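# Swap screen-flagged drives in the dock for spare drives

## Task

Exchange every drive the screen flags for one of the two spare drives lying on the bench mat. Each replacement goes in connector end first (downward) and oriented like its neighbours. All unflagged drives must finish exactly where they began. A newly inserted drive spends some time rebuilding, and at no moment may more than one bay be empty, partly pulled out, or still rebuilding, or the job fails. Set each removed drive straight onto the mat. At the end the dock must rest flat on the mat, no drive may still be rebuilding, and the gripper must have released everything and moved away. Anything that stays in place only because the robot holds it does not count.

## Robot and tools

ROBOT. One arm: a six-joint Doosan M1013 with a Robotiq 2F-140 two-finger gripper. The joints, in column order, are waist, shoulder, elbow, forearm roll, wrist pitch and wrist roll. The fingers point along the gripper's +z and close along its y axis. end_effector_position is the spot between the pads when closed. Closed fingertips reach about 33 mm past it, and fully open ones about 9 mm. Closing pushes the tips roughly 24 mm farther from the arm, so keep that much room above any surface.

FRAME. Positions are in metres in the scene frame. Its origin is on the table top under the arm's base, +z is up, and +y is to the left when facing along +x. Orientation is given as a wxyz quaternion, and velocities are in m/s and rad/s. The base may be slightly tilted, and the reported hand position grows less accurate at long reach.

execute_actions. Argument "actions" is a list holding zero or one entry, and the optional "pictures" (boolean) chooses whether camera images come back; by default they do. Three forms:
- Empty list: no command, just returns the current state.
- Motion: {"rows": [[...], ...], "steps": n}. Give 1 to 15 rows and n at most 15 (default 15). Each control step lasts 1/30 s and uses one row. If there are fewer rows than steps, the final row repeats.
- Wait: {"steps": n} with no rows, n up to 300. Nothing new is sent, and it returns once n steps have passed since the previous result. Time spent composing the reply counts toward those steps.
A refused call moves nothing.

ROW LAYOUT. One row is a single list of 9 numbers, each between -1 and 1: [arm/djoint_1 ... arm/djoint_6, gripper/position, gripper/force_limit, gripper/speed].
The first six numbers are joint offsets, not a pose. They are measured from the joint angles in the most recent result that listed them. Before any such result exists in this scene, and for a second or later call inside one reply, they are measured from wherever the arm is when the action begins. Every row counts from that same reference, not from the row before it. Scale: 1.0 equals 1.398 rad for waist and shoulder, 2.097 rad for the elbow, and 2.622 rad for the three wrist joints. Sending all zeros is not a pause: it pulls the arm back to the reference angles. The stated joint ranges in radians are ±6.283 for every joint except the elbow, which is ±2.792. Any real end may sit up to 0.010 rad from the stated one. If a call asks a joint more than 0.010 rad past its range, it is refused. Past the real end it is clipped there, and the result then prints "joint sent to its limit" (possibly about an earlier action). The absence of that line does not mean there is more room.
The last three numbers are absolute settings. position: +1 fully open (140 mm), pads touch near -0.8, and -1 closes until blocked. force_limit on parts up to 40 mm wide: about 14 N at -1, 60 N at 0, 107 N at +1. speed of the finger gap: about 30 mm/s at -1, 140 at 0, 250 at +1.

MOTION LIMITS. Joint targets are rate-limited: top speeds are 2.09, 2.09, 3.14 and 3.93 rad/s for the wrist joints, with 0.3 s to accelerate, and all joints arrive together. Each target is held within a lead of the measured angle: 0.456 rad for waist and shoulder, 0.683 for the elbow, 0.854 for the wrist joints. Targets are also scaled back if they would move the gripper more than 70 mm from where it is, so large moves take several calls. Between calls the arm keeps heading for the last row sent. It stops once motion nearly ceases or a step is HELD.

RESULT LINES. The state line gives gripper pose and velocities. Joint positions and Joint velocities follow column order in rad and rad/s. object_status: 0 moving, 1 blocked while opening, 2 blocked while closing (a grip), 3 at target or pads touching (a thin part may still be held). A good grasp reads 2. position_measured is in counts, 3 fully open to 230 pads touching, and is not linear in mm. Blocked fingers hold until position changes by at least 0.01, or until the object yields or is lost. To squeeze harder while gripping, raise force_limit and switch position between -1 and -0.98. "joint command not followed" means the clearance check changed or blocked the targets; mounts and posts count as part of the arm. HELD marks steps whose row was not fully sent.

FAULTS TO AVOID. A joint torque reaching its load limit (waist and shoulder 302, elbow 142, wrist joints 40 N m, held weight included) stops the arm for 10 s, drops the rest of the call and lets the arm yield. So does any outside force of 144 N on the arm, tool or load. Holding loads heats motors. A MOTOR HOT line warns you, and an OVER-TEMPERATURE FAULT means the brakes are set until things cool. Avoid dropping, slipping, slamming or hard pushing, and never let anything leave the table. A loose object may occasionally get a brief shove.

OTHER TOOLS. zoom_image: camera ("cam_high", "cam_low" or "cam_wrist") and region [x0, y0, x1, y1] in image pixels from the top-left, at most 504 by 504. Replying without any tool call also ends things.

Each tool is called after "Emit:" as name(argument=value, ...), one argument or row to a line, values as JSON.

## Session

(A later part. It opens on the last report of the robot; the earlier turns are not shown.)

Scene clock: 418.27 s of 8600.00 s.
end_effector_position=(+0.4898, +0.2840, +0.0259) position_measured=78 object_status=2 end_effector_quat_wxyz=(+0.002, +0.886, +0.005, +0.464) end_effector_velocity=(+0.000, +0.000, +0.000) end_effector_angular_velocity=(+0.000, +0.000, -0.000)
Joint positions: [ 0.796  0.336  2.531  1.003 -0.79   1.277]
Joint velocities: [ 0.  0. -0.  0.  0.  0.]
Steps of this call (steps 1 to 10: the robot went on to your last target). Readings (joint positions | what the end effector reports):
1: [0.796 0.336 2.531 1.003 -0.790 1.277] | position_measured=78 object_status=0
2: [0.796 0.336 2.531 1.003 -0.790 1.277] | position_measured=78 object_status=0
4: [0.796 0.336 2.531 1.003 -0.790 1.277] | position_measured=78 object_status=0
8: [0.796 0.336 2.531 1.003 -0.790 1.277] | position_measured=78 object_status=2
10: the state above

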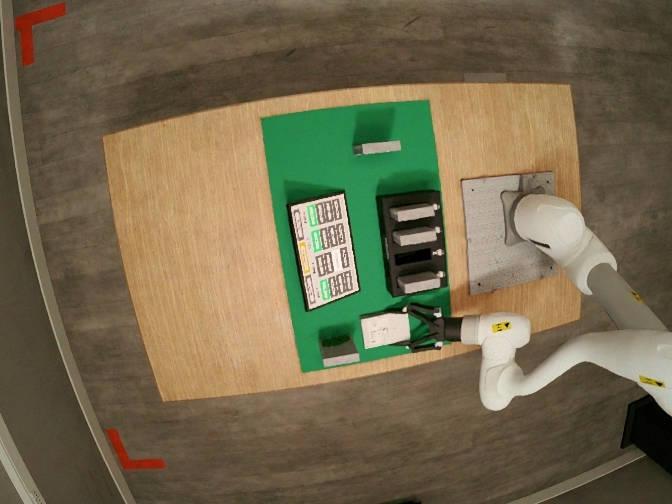

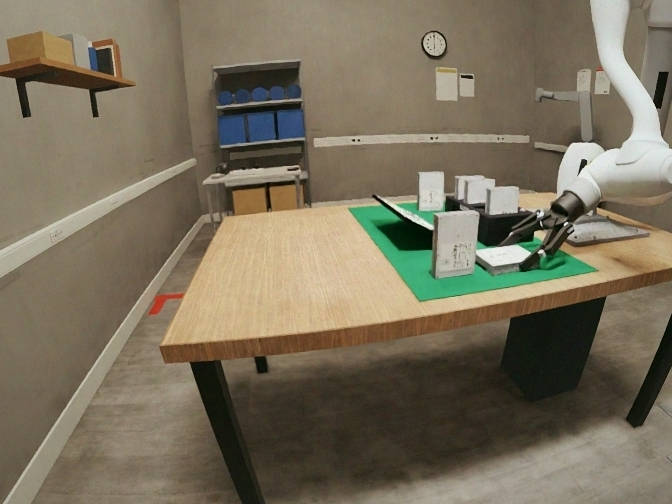

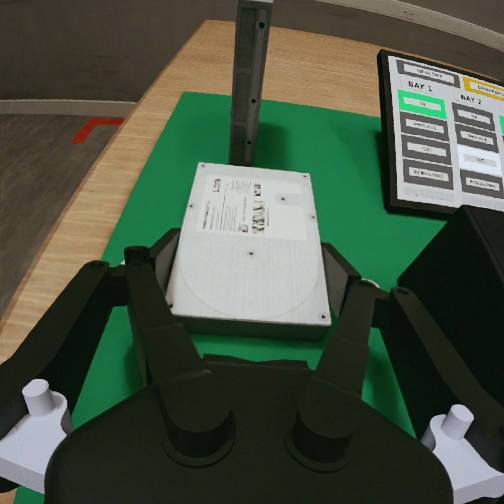

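Emit:
execute_actions(
  actions=[
    {"rows":[[0,-0.1355,-0.015,0.0824,0.0342,-0.1128,-1,0.6,0]],"steps":15},
  ],
  pictures=false,
)

Emit:
execute_actions(
  actions=[
    {"rows":[[0,-0.36,0,0,0,0,-1,0.6,0]],"steps":15},
  ],
  pictures=false,
)

Emit:
execute_actions(
  actions=[
    {"steps":20},
  ],
)

Scene clock: 430.93 s of 8600.00 s.
end_effector_position=(+0.4913, +0.2827, +0.1023) position_measured=79 object_status=2 end_effector_quat_wxyz=(+0.004, +0.884, +0.005, +0.467) end_effector_velocity=(+0.000, +0.000, +0.001) end_effector_angular_velocity=(+0.001, -0.001, -0.000)
Joint positions: [ 0.796  0.147  2.5    1.219 -0.701  0.981]
Joint velocities: [ 0.    -0.001 -0.     0.002 -0.    -0.001]
Steps of this call (steps 1 to 15: the robot went on to your last target; steps 16 to 365: nothing new was sent; steps 366 to 380: all 15 steps of this action). Readings (joint positions | what the end effector reports):
366: [0.796 0.336 2.531 1.004 -0.790 1.276] | position_measured=78 object_status=2
367: [0.796 0.330 2.531 1.011 -0.786 1.266] | position_measured=78 object_status=2
369: [0.796 0.295 2.525 1.052 -0.770 1.210] | position_measured=79 object_status=2
373: [0.796 0.175 2.504 1.187 -0.714 1.026] | position_measured=79 object_status=2
380: the state above

Scene clock: 431.43 s of 8600.00 s.
end_effector_position=(+0.4824, +0.2737, +0.3003) position_measured=79 object_status=2 end_effector_quat_wxyz=(-0.113, +0.812, -0.057, +0.570) end_effector_velocity=(-0.078, -0.083, +0.457) end_effector_angular_velocity=(+0.630, -0.587, +0.001)
Joint positions: [ 0.796 -0.218  2.499  1.219 -0.701  0.981]
Joint velocities: [-0.    -0.86  -0.002 -0.    -0.    -0.   ]
Steps of this call (steps 1 to 15: all 15 steps of this action). Readings (joint positions | what the end effector reports):
1: [0.796 0.146 2.500 1.219 -0.701 0.981] | position_measured=79 object_status=2
2: [0.796 0.140 2.500 1.219 -0.701 0.981] | position_measured=79 object_status=2
4: [0.796 0.105 2.500 1.219 -0.701 0.981] | position_measured=79 object_status=2
8: [0.796 -0.014 2.499 1.219 -0.701 0.981] | position_measured=79 object_status=2
15: the state above

Scene clock: 432.10 s of 8600.00 s.
end_effector_position=(+0.4663, +0.2566, +0.3720) position_measured=79 object_status=2 end_effector_quat_wxyz=(-0.156, +0.778, -0.081, +0.604) end_effector_velocity=(+0.000, +0.002, +0.003) end_effector_angular_velocity=(+0.003, -0.003, +0.003)
Joint positions: [ 0.796 -0.356  2.5    1.219 -0.701  0.981]
Joint velocities: [ 0.002  0.    -0.004 -0.002  0.     0.001]
Steps of this call (steps 1 to 20: the robot went on to your last target). Readings (joint positions | what the end effector reports):
1: [0.796 -0.247 2.499 1.219 -0.701 0.981] | position_measured=79 object_status=2
2: [0.796 -0.276 2.499 1.219 -0.701 0.981] | position_measured=79 object_status=2
4: [0.796 -0.325 2.499 1.219 -0.701 0.981] | position_measured=79 object_status=2
8: [0.796 -0.356 2.499 1.219 -0.701 0.981] | position_measured=79 object_status=2
20: the state above

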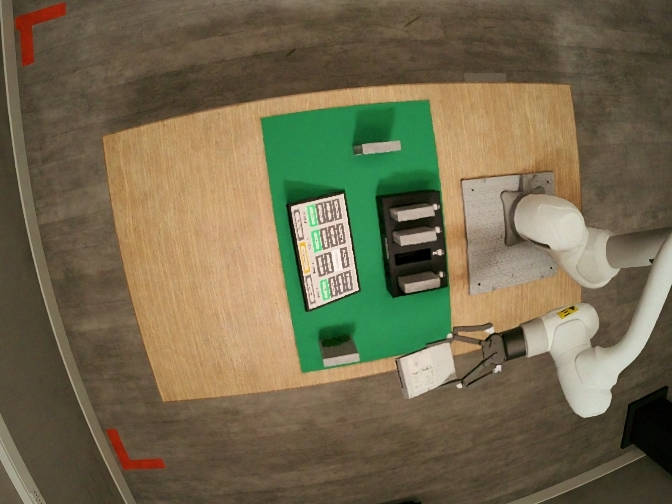

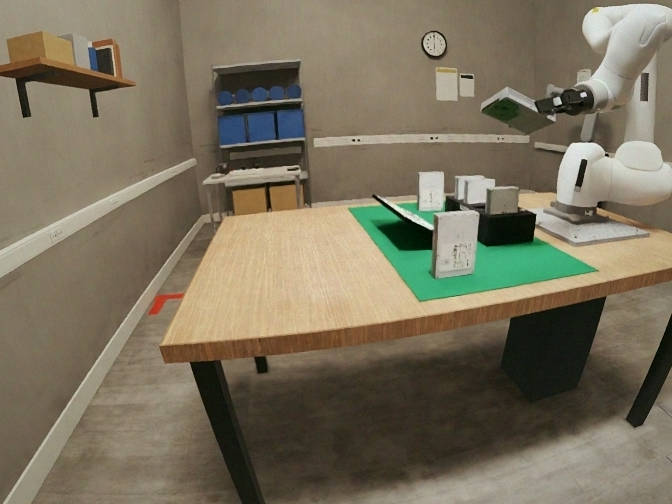

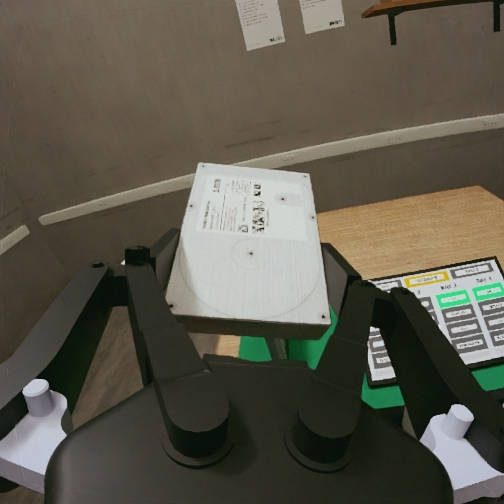

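Emit:
execute_actions(
  actions=[
    {"rows":[[-0.2692,0.1113,-0.2382,-0.6756,0.8297,-0.1588,-1,0.6,0]],"steps":15},
  ],
  pictures=false,
)

Emit:
execute_actions(
  actions=[
    {"steps":70},
  ],
  pictures=false,
)

Emit:
execute_actions(
  actions=[
    {"rows":[[0,0.119,0,0,0,0,-1,0.6,0]],"steps":15},
  ],
)

Scene clock: 436.80 s of 8600.00 s.
end_effector_position=(+0.5500, +0.3966, +0.4468) position_measured=79 object_status=2 end_effector_quat_wxyz=(-0.029, +0.722, +0.445, +0.529) end_effector_velocity=(+0.082, -0.202, -0.289) end_effector_angular_velocity=(-3.396, +0.157, +1.433)
Joint positions: [ 0.523 -0.243  2.137  0.372  0.146  0.68 ]
Joint velocities: [-0.608  0.251 -0.796 -2.665  2.663 -0.66 ]
Steps of this call (steps 1 to 15: the robot went on to your last target; steps 16 to 126: nothing new was sent; steps 127 to 141: all 15 steps of this action). Readings (joint positions | what the end effector reports):
127: [0.795 -0.356 2.499 1.217 -0.700 0.981] | position_measured=79 object_status=2
128: [0.790 -0.354 2.493 1.205 -0.688 0.975] | position_measured=79 object_status=2
130: [0.762 -0.342 2.455 1.140 -0.622 0.943] | position_measured=79 object_status=2
134: [0.693 -0.314 2.363 0.964 -0.447 0.868] | position_measured=79 object_status=2
141: the state above

Scene clock: 439.13 s of 8600.00 s.
end_effector_position=(+0.4088, +0.0404, +0.3678) position_measured=79 object_status=2 end_effector_quat_wxyz=(+0.242, +0.690, +0.669, -0.133) end_effector_velocity=(-0.000, -0.000, -0.000) end_effector_angular_velocity=(+0.001, +0.001, -0.001)
Joint positions: [ 0.419 -0.2    2.    -0.552  1.474  0.565]
Joint velocities: [-0.001  0.     0.     0.001  0.     0.   ]
Steps of this call (steps 1 to 45: the robot went on to your last target; steps 46 to 70: nothing new was sent). Readings (joint positions | what the end effector reports):
1: [0.505 -0.236 2.115 0.288 0.229 0.661] | position_measured=79 object_status=2
2: [0.494 -0.232 2.100 0.219 0.299 0.649] | position_measured=79 object_status=2
4: [0.483 -0.227 2.085 0.107 0.416 0.636] | position_measured=79 object_status=2
8: [0.468 -0.221 2.065 -0.054 0.628 0.619] | position_measured=79 object_status=2
70: the state above
The arm was judged still, so your last target was given up. Only a new action makes it travel on or press farther. Fingers that are still opening or closing keep moving.

Scene clock: 439.63 s of 8600.00 s.
end_effector_position=(+0.4340, +0.0523, +0.3010) position_measured=79 object_status=2 end_effector_quat_wxyz=(+0.215, +0.669, +0.680, -0.208) end_effector_velocity=(+0.000, +0.000, +0.000) end_effector_angular_velocity=(+0.001, -0.000, -0.000)
Joint positions: [ 0.419 -0.034  2.    -0.552  1.474  0.565]
Joint velocities: [-0.001 -0.    -0.001  0.    -0.    -0.001]
Steps of this call (steps 1 to 15: all 15 steps of this action). Readings (joint positions | what the end effector reports):
1: [0.419 -0.200 2.000 -0.552 1.474 0.565] | position_measured=79 object_status=2
2: [0.419 -0.194 2.000 -0.552 1.474 0.565] | position_measured=79 object_status=2
4: [0.419 -0.158 2.000 -0.552 1.474 0.565] | position_measured=79 object_status=2
8: [0.419 -0.050 2.000 -0.552 1.474 0.565] | position_measured=79 object_status=2
15: the state above

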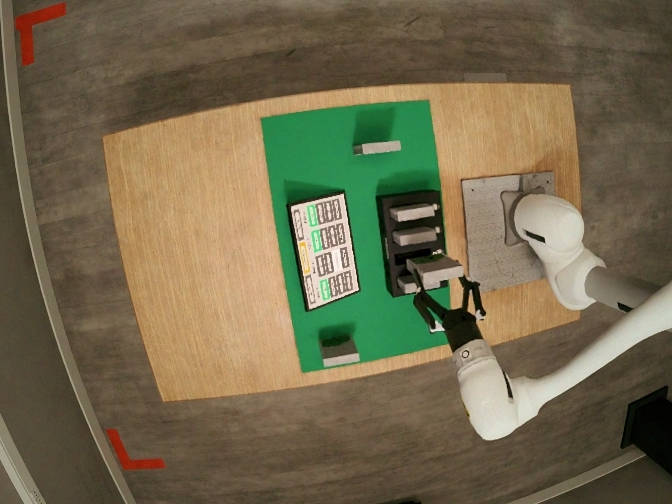

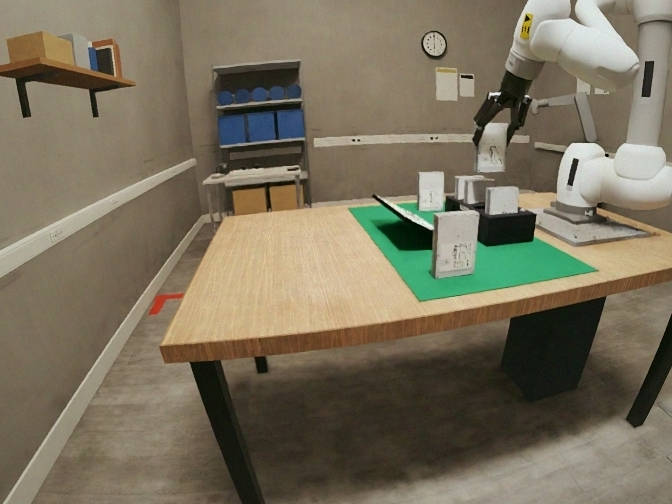

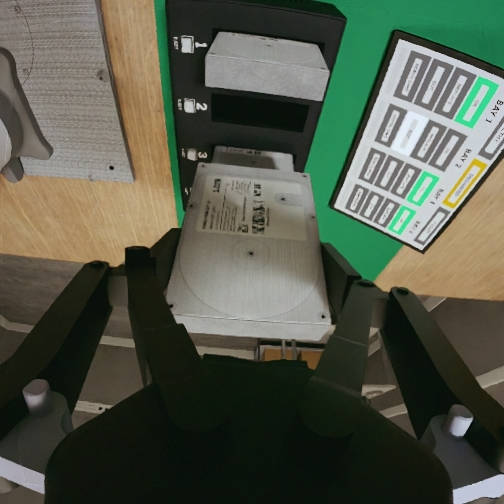

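Emit:
execute_actions(
  actions=[
    {"rows":[[0,0.0445,0.0424,-0.005,-0.0488,0.031,-1,0.6,0]],"steps":15},
  ],
)

Emit:
zoom_image(
  camera="cam_wrist",
  region=[160,90,360,230],
)

Scene clock: 444.53 s of 8600.00 s.
end_effector_position=(+0.4346, +0.0526, +0.2260) position_measured=79 object_status=2 end_effector_quat_wxyz=(+0.215, +0.669, +0.680, -0.208) end_effector_velocity=(-0.001, -0.001, -0.001) end_effector_angular_velocity=(+0.000, +0.003, -0.002)
Joint positions: [ 0.419  0.028  2.089 -0.565  1.346  0.646]
Joint velocities: [-0.002  0.     0.002  0.002 -0.    -0.   ]
Steps of this call (steps 1 to 15: the robot went on to your last target; steps 16 to 132: nothing new was sent; steps 133 to 147: all 15 steps of this action). Readings (joint positions | what the end effector reports):
133: [0.419 -0.033 2.001 -0.552 1.473 0.566] | position_measured=79 object_status=2
134: [0.419 -0.028 2.009 -0.553 1.461 0.573] | position_measured=79 object_status=2
136: [0.419 0.002 2.052 -0.560 1.399 0.612] | position_measured=79 object_status=2
140: [0.419 0.028 2.088 -0.565 1.347 0.646] | position_measured=79 object_status=2
147: the state above

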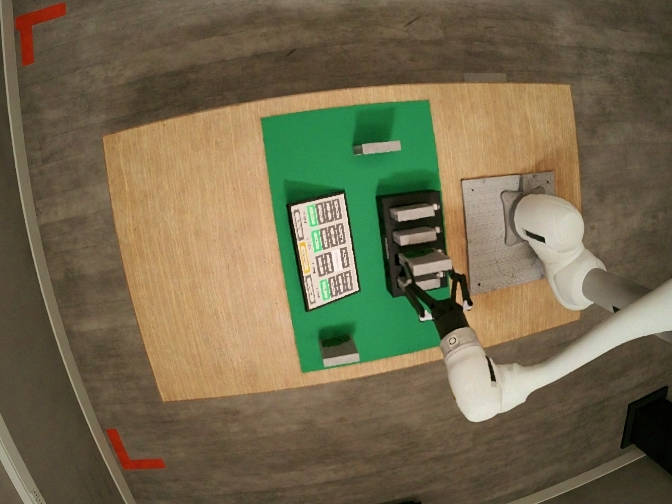

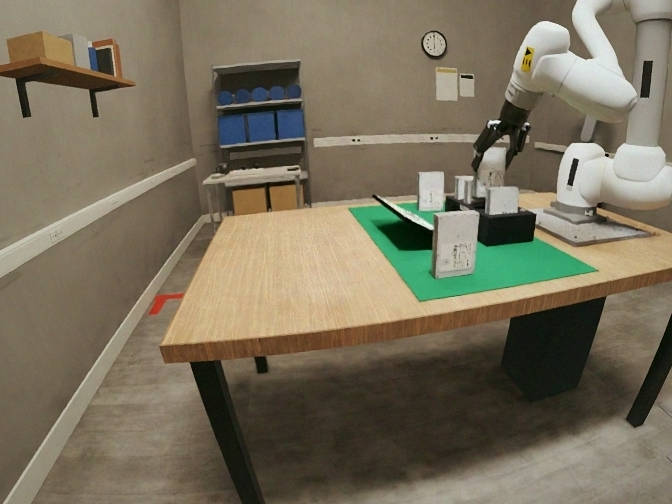

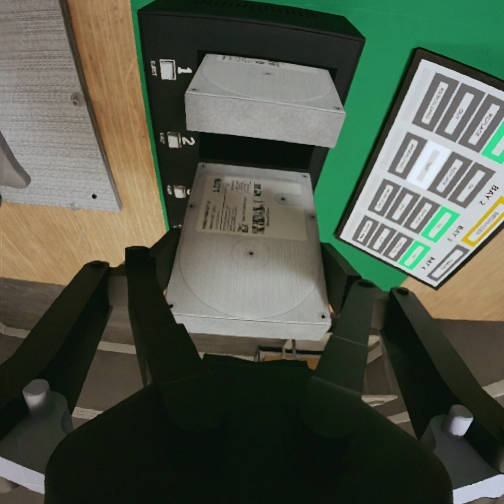

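Region (160, 90, 360, 230) of cam_wrist's 504x504 image, scaled by 2.520, with more detail than that image has; it fills the top 353 rows of this view, and the rest is white.

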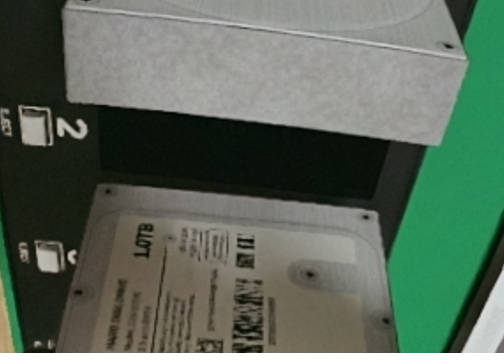

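Emit:
execute_actions(
  actions=[
    {"rows":[[0,0.0142,0.0103,-0.0021,-0.0134,0.0088,-1,0.6,0]],"steps":12},
  ],
)

Emit:
zoom_image(
  camera="cam_wrist",
  region=[160,90,360,230],
)

Scene clock: 449.03 s of 8600.00 s.
end_effector_position=(+0.4346, +0.0526, +0.2060) position_measured=79 object_status=2 end_effector_quat_wxyz=(+0.215, +0.669, +0.680, -0.208) end_effector_velocity=(+0.000, +0.001, -0.000) end_effector_angular_velocity=(-0.001, -0.000, +0.001)
Joint positions: [ 0.419  0.048  2.11  -0.571  1.311  0.669]
Joint velocities: [ 0.002  0.     0.    -0.001 -0.     0.001]
Steps of this call (steps 1 to 15: the robot went on to your last target; steps 16 to 123: nothing new was sent; steps 124 to 135: all 12 steps of this action). Readings (joint positions | what the end effector reports):
124: [0.419 0.029 2.090 -0.566 1.345 0.647] | position_measured=79 object_status=2
125: [0.419 0.034 2.096 -0.567 1.334 0.654] | position_measured=79 object_status=2
127: [0.419 0.046 2.109 -0.570 1.315 0.667] | position_measured=79 object_status=2
131: [0.419 0.048 2.110 -0.571 1.311 0.669] | position_measured=79 object_status=2
135: the state above

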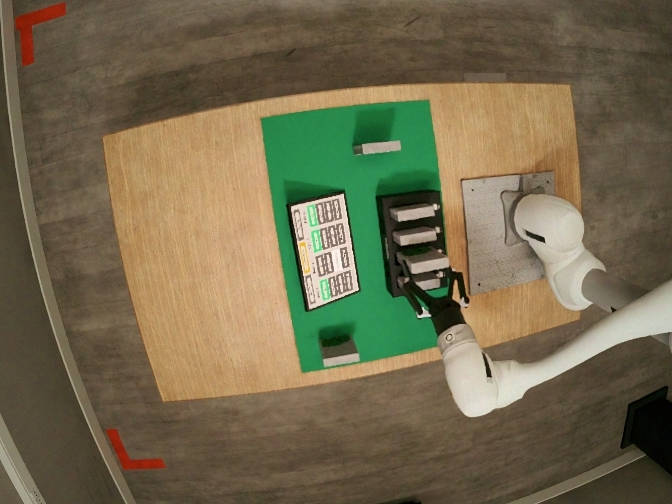

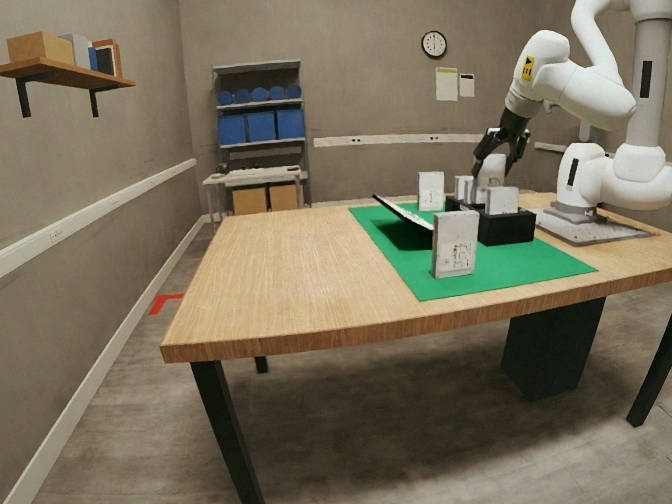

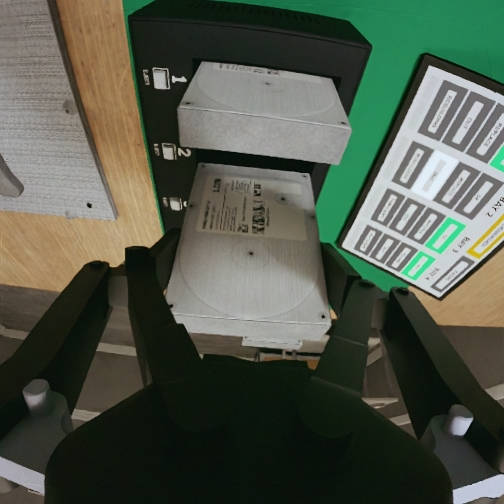

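Region (160, 90, 360, 230) of cam_wrist's 504x504 image, scaled by 2.520, with more detail than that image has; it fills the top 353 rows of this view, and the rest is white.

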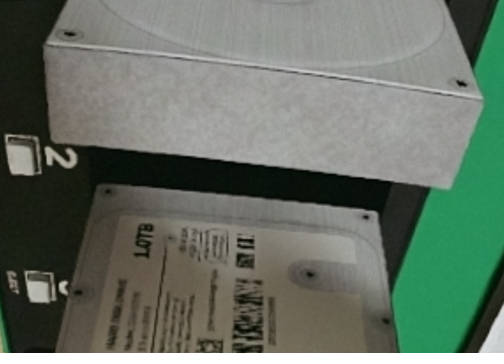

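Emit:
execute_actions(
  actions=[
    {"rows":[[0,0.0037,0.0025,-0.0006,-0.0033,0.0023,-1,0.6,0],[0,0.0037,0.0025,-0.0006,-0.0033,0.0023,-1,0.6,0],[0,0.0037,0.0025,-0.0006,-0.0033,0.0023,-1,0.6,0],[0,0.0037,0.0025,-0.0006,-0.0033,0.0023,-1,0.6,0],[0,0.0075,0.005,-0.0012,-0.0067,0.0045,-1,0.6,0]],"steps":12},
  ],
)

Emit:
execute_actions(
  actions=[
    {"rows":[[0,0.0046,0.0029,-0.0007,-0.004,0.0028,-1,0.6,0]],"steps":12},
  ],
)

Scene clock: 453.43 s of 8600.00 s.
end_effector_position=(+0.4346, +0.0526, +0.1960) position_measured=79 object_status=2 end_effector_quat_wxyz=(+0.215, +0.669, +0.680, -0.208) end_effector_velocity=(+0.000, +0.000, -0.000) end_effector_angular_velocity=(+0.000, -0.000, +0.001)
Joint positions: [ 0.419  0.058  2.121 -0.574  1.294  0.681]
Joint velocities: [ 0.     0.001 -0.    -0.    -0.001 -0.   ]
Steps of this call (steps 1 to 15: the robot went on to your last target; steps 16 to 120: nothing new was sent; steps 121 to 132: all 12 steps of this action). Readings (joint positions | what the end effector reports):
121: [0.419 0.048 2.111 -0.571 1.311 0.670] | position_measured=79 object_status=2
122: [0.419 0.050 2.113 -0.572 1.307 0.673] | position_measured=79 object_status=2
124: [0.419 0.053 2.115 -0.572 1.303 0.675] | position_measured=79 object_status=2
128: [0.419 0.058 2.121 -0.574 1.295 0.681] | position_measured=79 object_status=2
132: the state above

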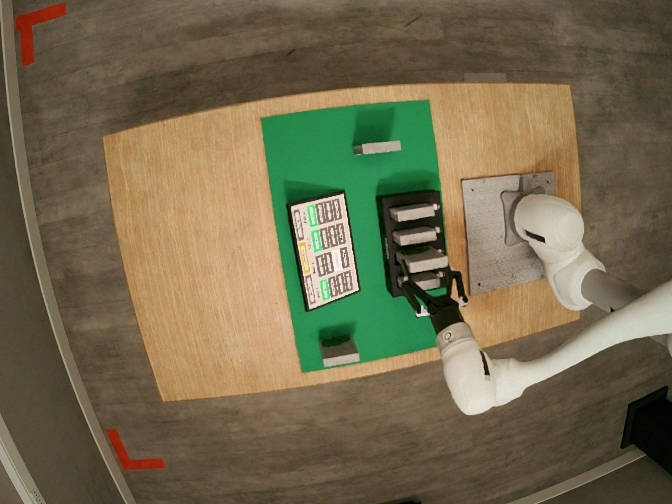

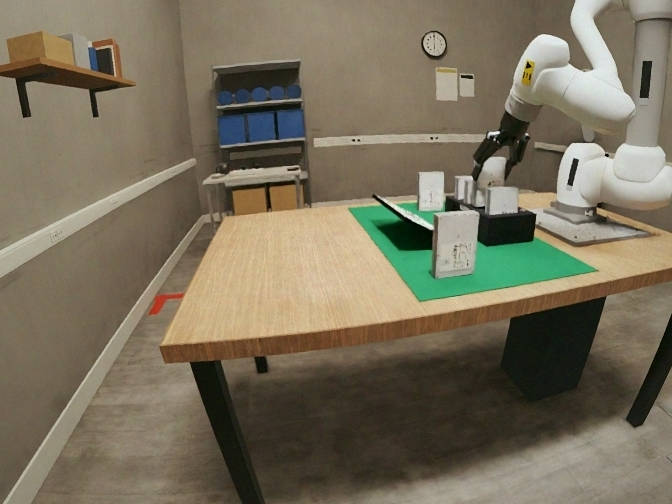

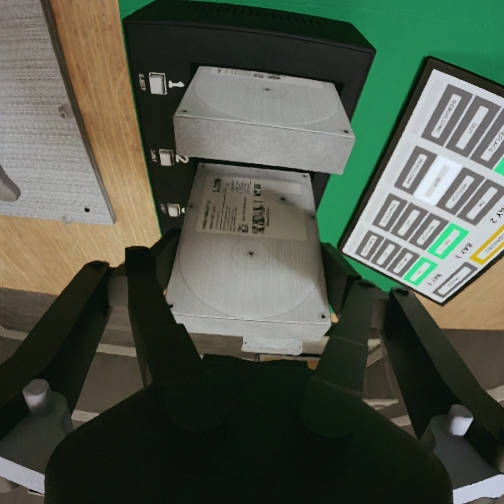

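Scene clock: 463.63 s of 8600.00 s.
end_effector_position=(+0.4350, +0.0521, +0.1932) position_measured=79 object_status=2 end_effector_quat_wxyz=(+0.217, +0.670, +0.679, -0.209) end_effector_velocity=(+0.001, -0.000, +0.001) end_effector_angular_velocity=(+0.000, -0.001, -0.000)
Joint positions: [ 0.419  0.062  2.123 -0.577  1.29   0.688]
Joint velocities: [-0.001  0.    -0.001 -0.001 -0.    -0.   ]
FORCE FAULT: contact force on the arm reached its limit, and the arm stopped for 10 seconds. The contact can be on any part of the arm, not only on its tool. The arm's remaining commands of this call were not run. The arm holds still and accepts commands again. Move the arm away from the contact; if what it grips holds it there, let go first. Pushing or pulling that hard again can fault the arm again.
The stop began at step 6 of this call (marked STOPPED below). From that step on the arm followed nothing that you had sent. 7 steps, steps kept back included, did not run and will not run. Nothing is kept back now, and the robot has no last target.
Steps of this call (steps 1 to 5: the first 5 steps of this action; steps 6 to 306: the stop). Readings (joint positions | what the end effector reports):
1: [0.419 0.059 2.121 -0.574 1.293 0.682] | position_measured=79 object_status=2
2: [0.419 0.061 2.124 -0.575 1.289 0.685] | position_measured=79 object_status=2
4: [0.419 0.064 2.125 -0.577 1.285 0.688] | position_measured=79 object_status=2
6: [0.419 0.063 2.124 -0.577 1.288 0.688] | position_measured=79 object_status=2 STOPPED
8: [0.419 0.063 2.124 -0.577 1.289 0.688] | position_measured=79 object_status=2
306: the state above

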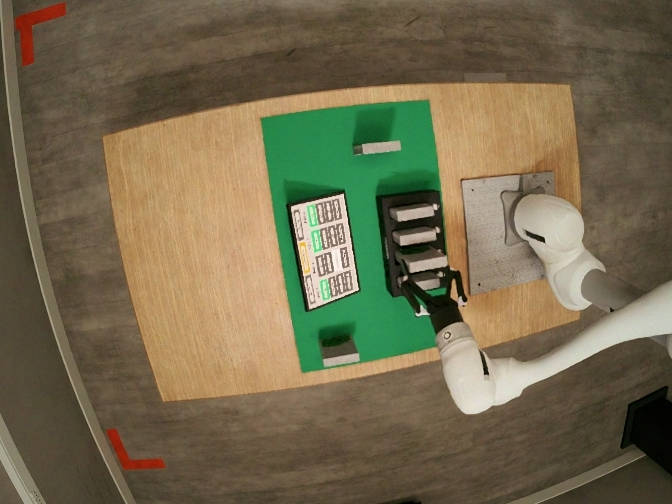

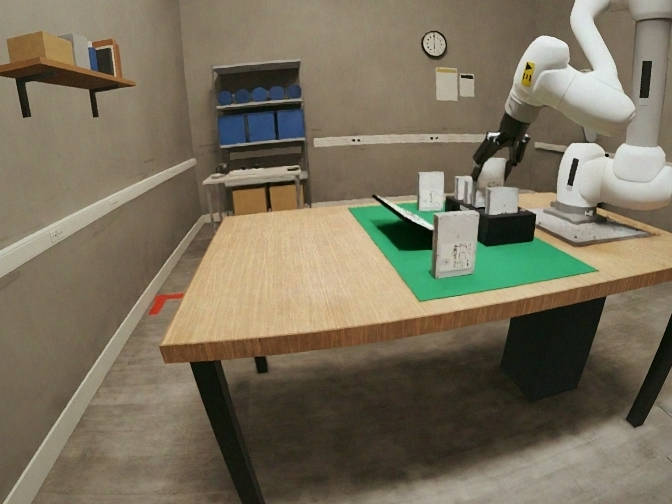

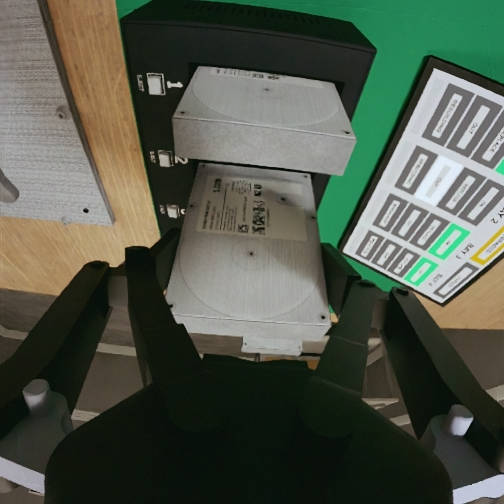

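Emit:
execute_actions(
  actions=[
    {"rows":[[0,-0.003,-0.002,0.0005,0.0027,-0.003,-1,0.6,0]],"steps":10},
  ],
)

Emit:
zoom_image(
  camera="cam_wrist",
  region=[120,50,260,250],
)

Emit:
zoom_image(
  camera="cam_high",
  region=[370,185,470,310],
)

Scene clock: 473.60 s of 8600.00 s.
end_effector_position=(+0.4350, +0.0521, +0.1972) position_measured=79 object_status=2 end_effector_quat_wxyz=(+0.216, +0.668, +0.680, -0.209) end_effector_velocity=(+0.000, +0.000, +0.000) end_effector_angular_velocity=(+0.002, +0.000, -0.001)
Joint positions: [ 0.419  0.058  2.119 -0.576  1.297  0.68 ]
Joint velocities: [-0.    -0.    -0.     0.001 -0.    -0.001]
Steps of this call (steps 1 to 289: nothing new was sent; steps 290 to 299: all 10 steps of this action). Readings (joint positions | what the end effector reports):
290: [0.419 0.062 2.123 -0.577 1.290 0.687] | position_measured=79 object_status=2
291: [0.419 0.060 2.122 -0.577 1.293 0.684] | position_measured=79 object_status=2
293: [0.419 0.059 2.120 -0.576 1.296 0.681] | position_measured=79 object_status=2
297: [0.419 0.058 2.119 -0.576 1.297 0.680] | position_measured=79 object_status=2
299: the state above

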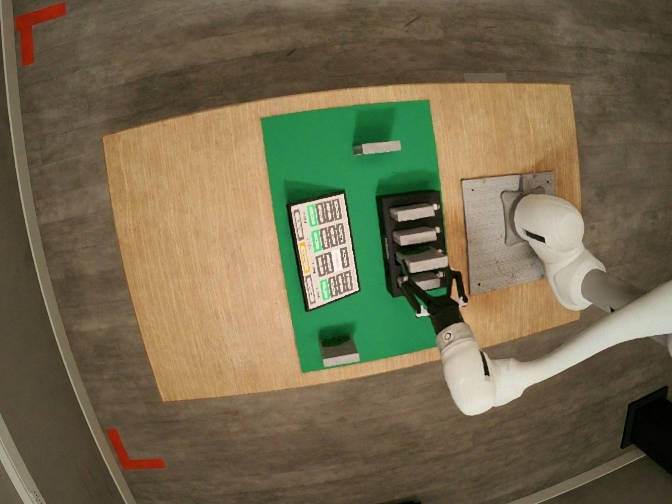

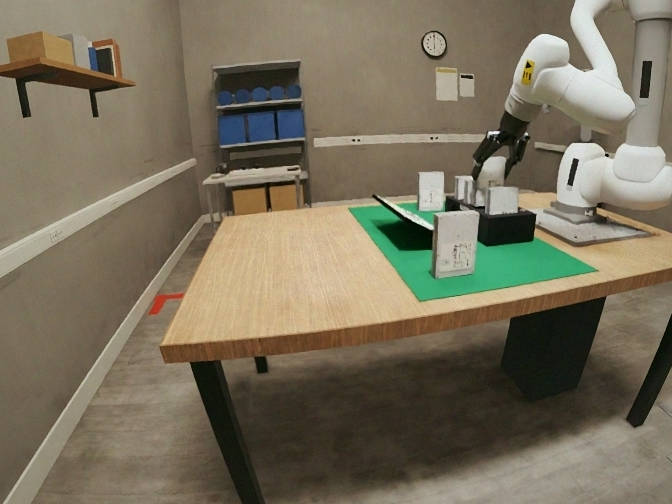

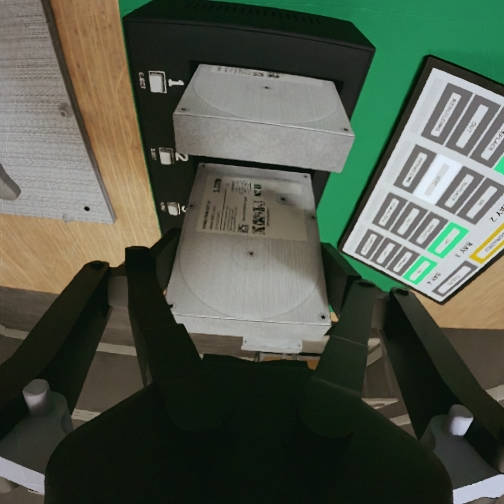

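Region (120, 50, 260, 250) of cam_wrist's 504x504 image, scaled by 2.520, with more detail than that image has; it fills the left 353 columns of this view, and the rest is white.

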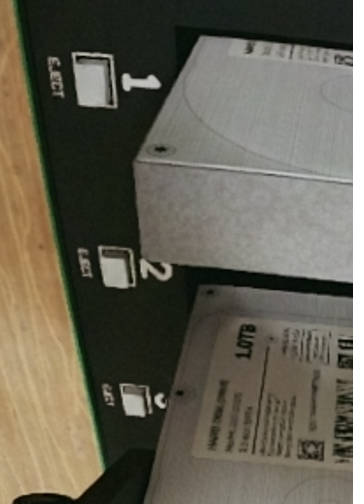

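Region (370, 185, 470, 310) of cam_high's 672x504 image, scaled by 4.032, with more detail than that image has; it fills the left 403 columns of this view, and the rest is white.

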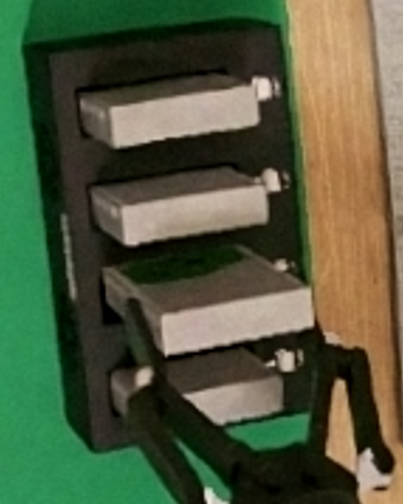

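Emit:
execute_actions(
  actions=[
    {"rows":[[0.013,0,0,0,0,0.005,-1,0.6,0]],"steps":12},
  ],
)

Emit:
zoom_image(
  camera="cam_high",
  region=[370,185,470,310],
)

Scene clock: 481.43 s of 8600.00 s.
end_effector_position=(+0.4340, +0.0600, +0.1972) position_measured=79 object_status=2 end_effector_quat_wxyz=(+0.219, +0.667, +0.682, -0.206) end_effector_velocity=(+0.001, +0.001, +0.001) end_effector_angular_velocity=(+0.001, -0.001, +0.001)
Joint positions: [ 0.437  0.058  2.119 -0.576  1.297  0.693]
Joint velocities: [ 0.001 -0.    -0.002  0.     0.    -0.001]
Steps of this call (steps 1 to 15: the robot went on to your last target; steps 16 to 223: nothing new was sent; steps 224 to 235: all 12 steps of this action). Readings (joint positions | what the end effector reports):
224: [0.420 0.058 2.119 -0.576 1.297 0.680] | position_measured=79 object_status=2
225: [0.425 0.058 2.119 -0.576 1.297 0.684] | position_measured=79 object_status=2
227: [0.436 0.058 2.119 -0.576 1.297 0.692] | position_measured=79 object_status=2
231: [0.437 0.058 2.119 -0.576 1.297 0.693] | position_measured=79 object_status=2
235: the state above

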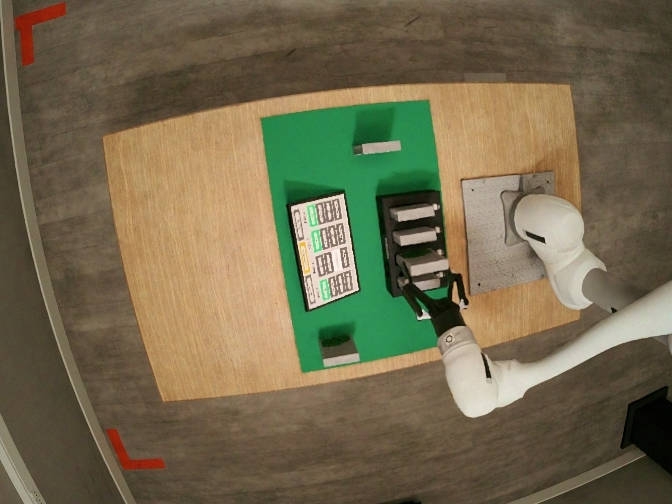

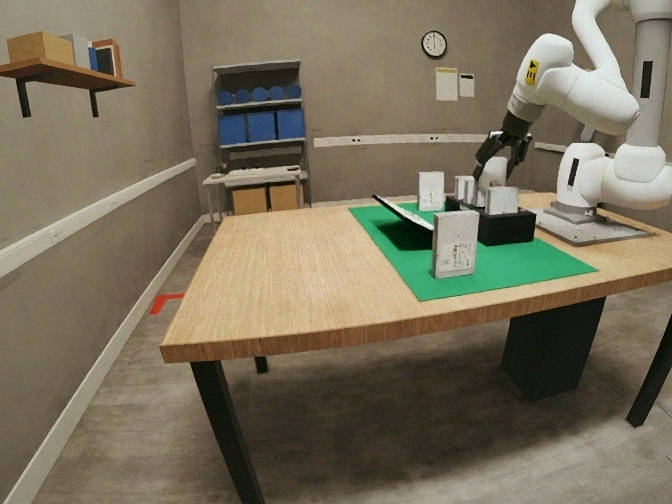

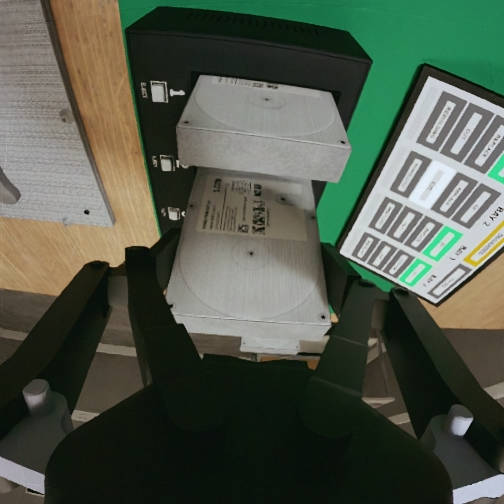

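Region (370, 185, 470, 310) of cam_high's 672x504 image, scaled by 4.032, with more detail than that image has; it fills the left 403 columns of this view, and the rest is white.

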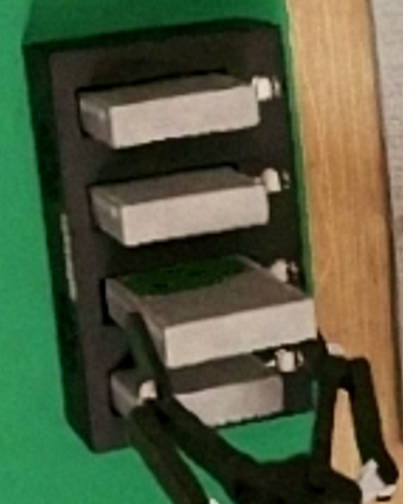

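Emit:
execute_actions(
  actions=[
    {"rows":[[0,0.0026,0.0017,-0.0004,-0.0023,0.0016,-1,0.6,0]],"steps":10},
  ],
  pictures=false,
)

Emit:
execute_actions(
  actions=[
    {"rows":[[0,0.0013,0.0009,-0.0002,-0.0012,0.0008,-1,0.6,0]],"steps":10},
  ],
)

Emit:
zoom_image(
  camera="cam_high",
  region=[385,225,455,295],
)

Scene clock: 486.73 s of 8600.00 s.
end_effector_position=(+0.4339, +0.0600, +0.1938) position_measured=79 object_status=2 end_effector_quat_wxyz=(+0.219, +0.667, +0.682, -0.206) end_effector_velocity=(-0.001, -0.001, -0.001) end_effector_angular_velocity=(-0.001, +0.002, -0.000)
Joint positions: [ 0.437  0.062  2.123 -0.577  1.291  0.697]
Joint velocities: [-0.001  0.     0.001 -0.    -0.    -0.   ]
Steps of this call (steps 1 to 15: the robot went on to your last target; steps 16 to 149: nothing new was sent; steps 150 to 159: all 10 steps of this action). Readings (joint positions | what the end effector reports):
150: [0.437 0.059 2.120 -0.576 1.296 0.694] | position_measured=79 object_status=2
151: [0.437 0.060 2.121 -0.577 1.294 0.696] | position_measured=79 object_status=2
153: [0.437 0.062 2.123 -0.577 1.291 0.697] | position_measured=79 object_status=2
157: [0.437 0.062 2.123 -0.577 1.291 0.697] | position_measured=79 object_status=2
159: the state above

Scene clock: 487.07 s of 8600.00 s.
end_effector_position=(+0.4339, +0.0600, +0.1921) position_measured=79 object_status=2 end_effector_quat_wxyz=(+0.220, +0.667, +0.682, -0.206) end_effector_velocity=(-0.001, -0.000, -0.001) end_effector_angular_velocity=(-0.000, +0.001, -0.001)
Joint positions: [ 0.437  0.064  2.125 -0.578  1.288  0.7  ]
Joint velocities: [ 0.     0.     0.001  0.    -0.     0.001]
Steps of this call (steps 1 to 10: all 10 steps of this action). Readings (joint positions | what the end effector reports):
1: [0.437 0.062 2.123 -0.577 1.291 0.698] | position_measured=79 object_status=2
2: [0.437 0.063 2.124 -0.577 1.289 0.699] | position_measured=79 object_status=2
4: [0.437 0.063 2.124 -0.578 1.288 0.699] | position_measured=79 object_status=2
8: [0.437 0.064 2.125 -0.578 1.288 0.699] | position_measured=79 object_status=2
10: the state above

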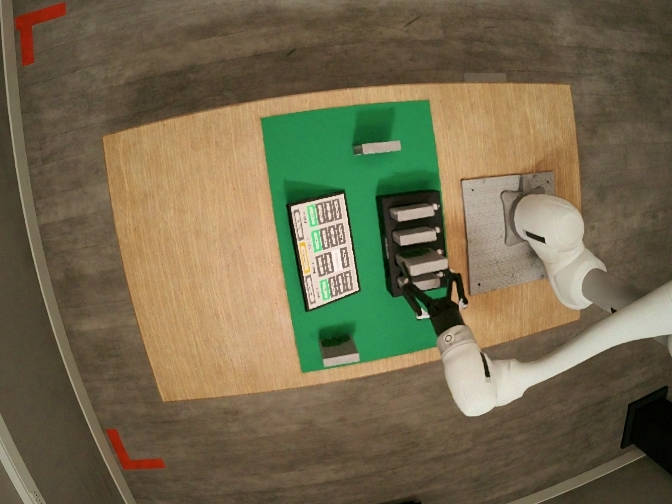

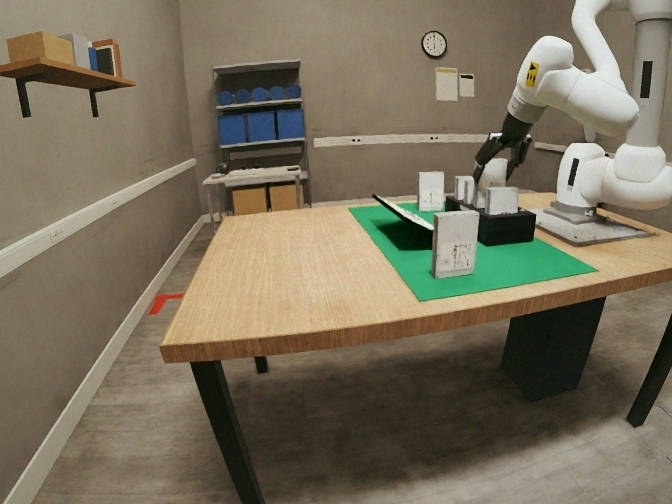

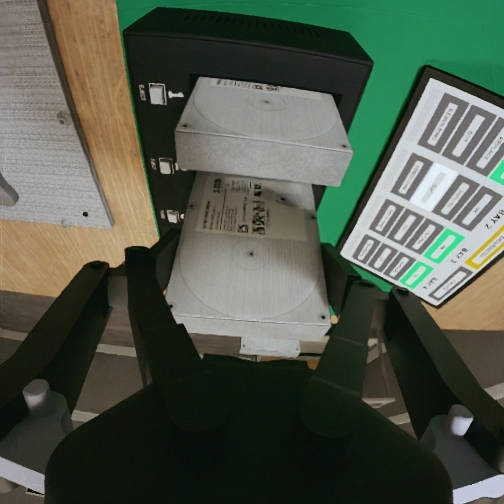

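Region (385, 225, 455, 295) of cam_high's 672x504 image, scaled by 7.200, with more detail than that image has.

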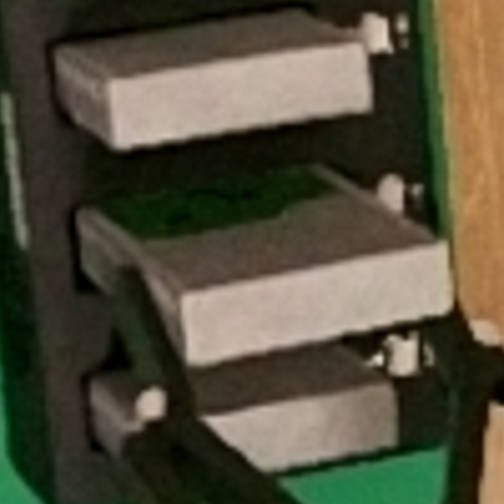

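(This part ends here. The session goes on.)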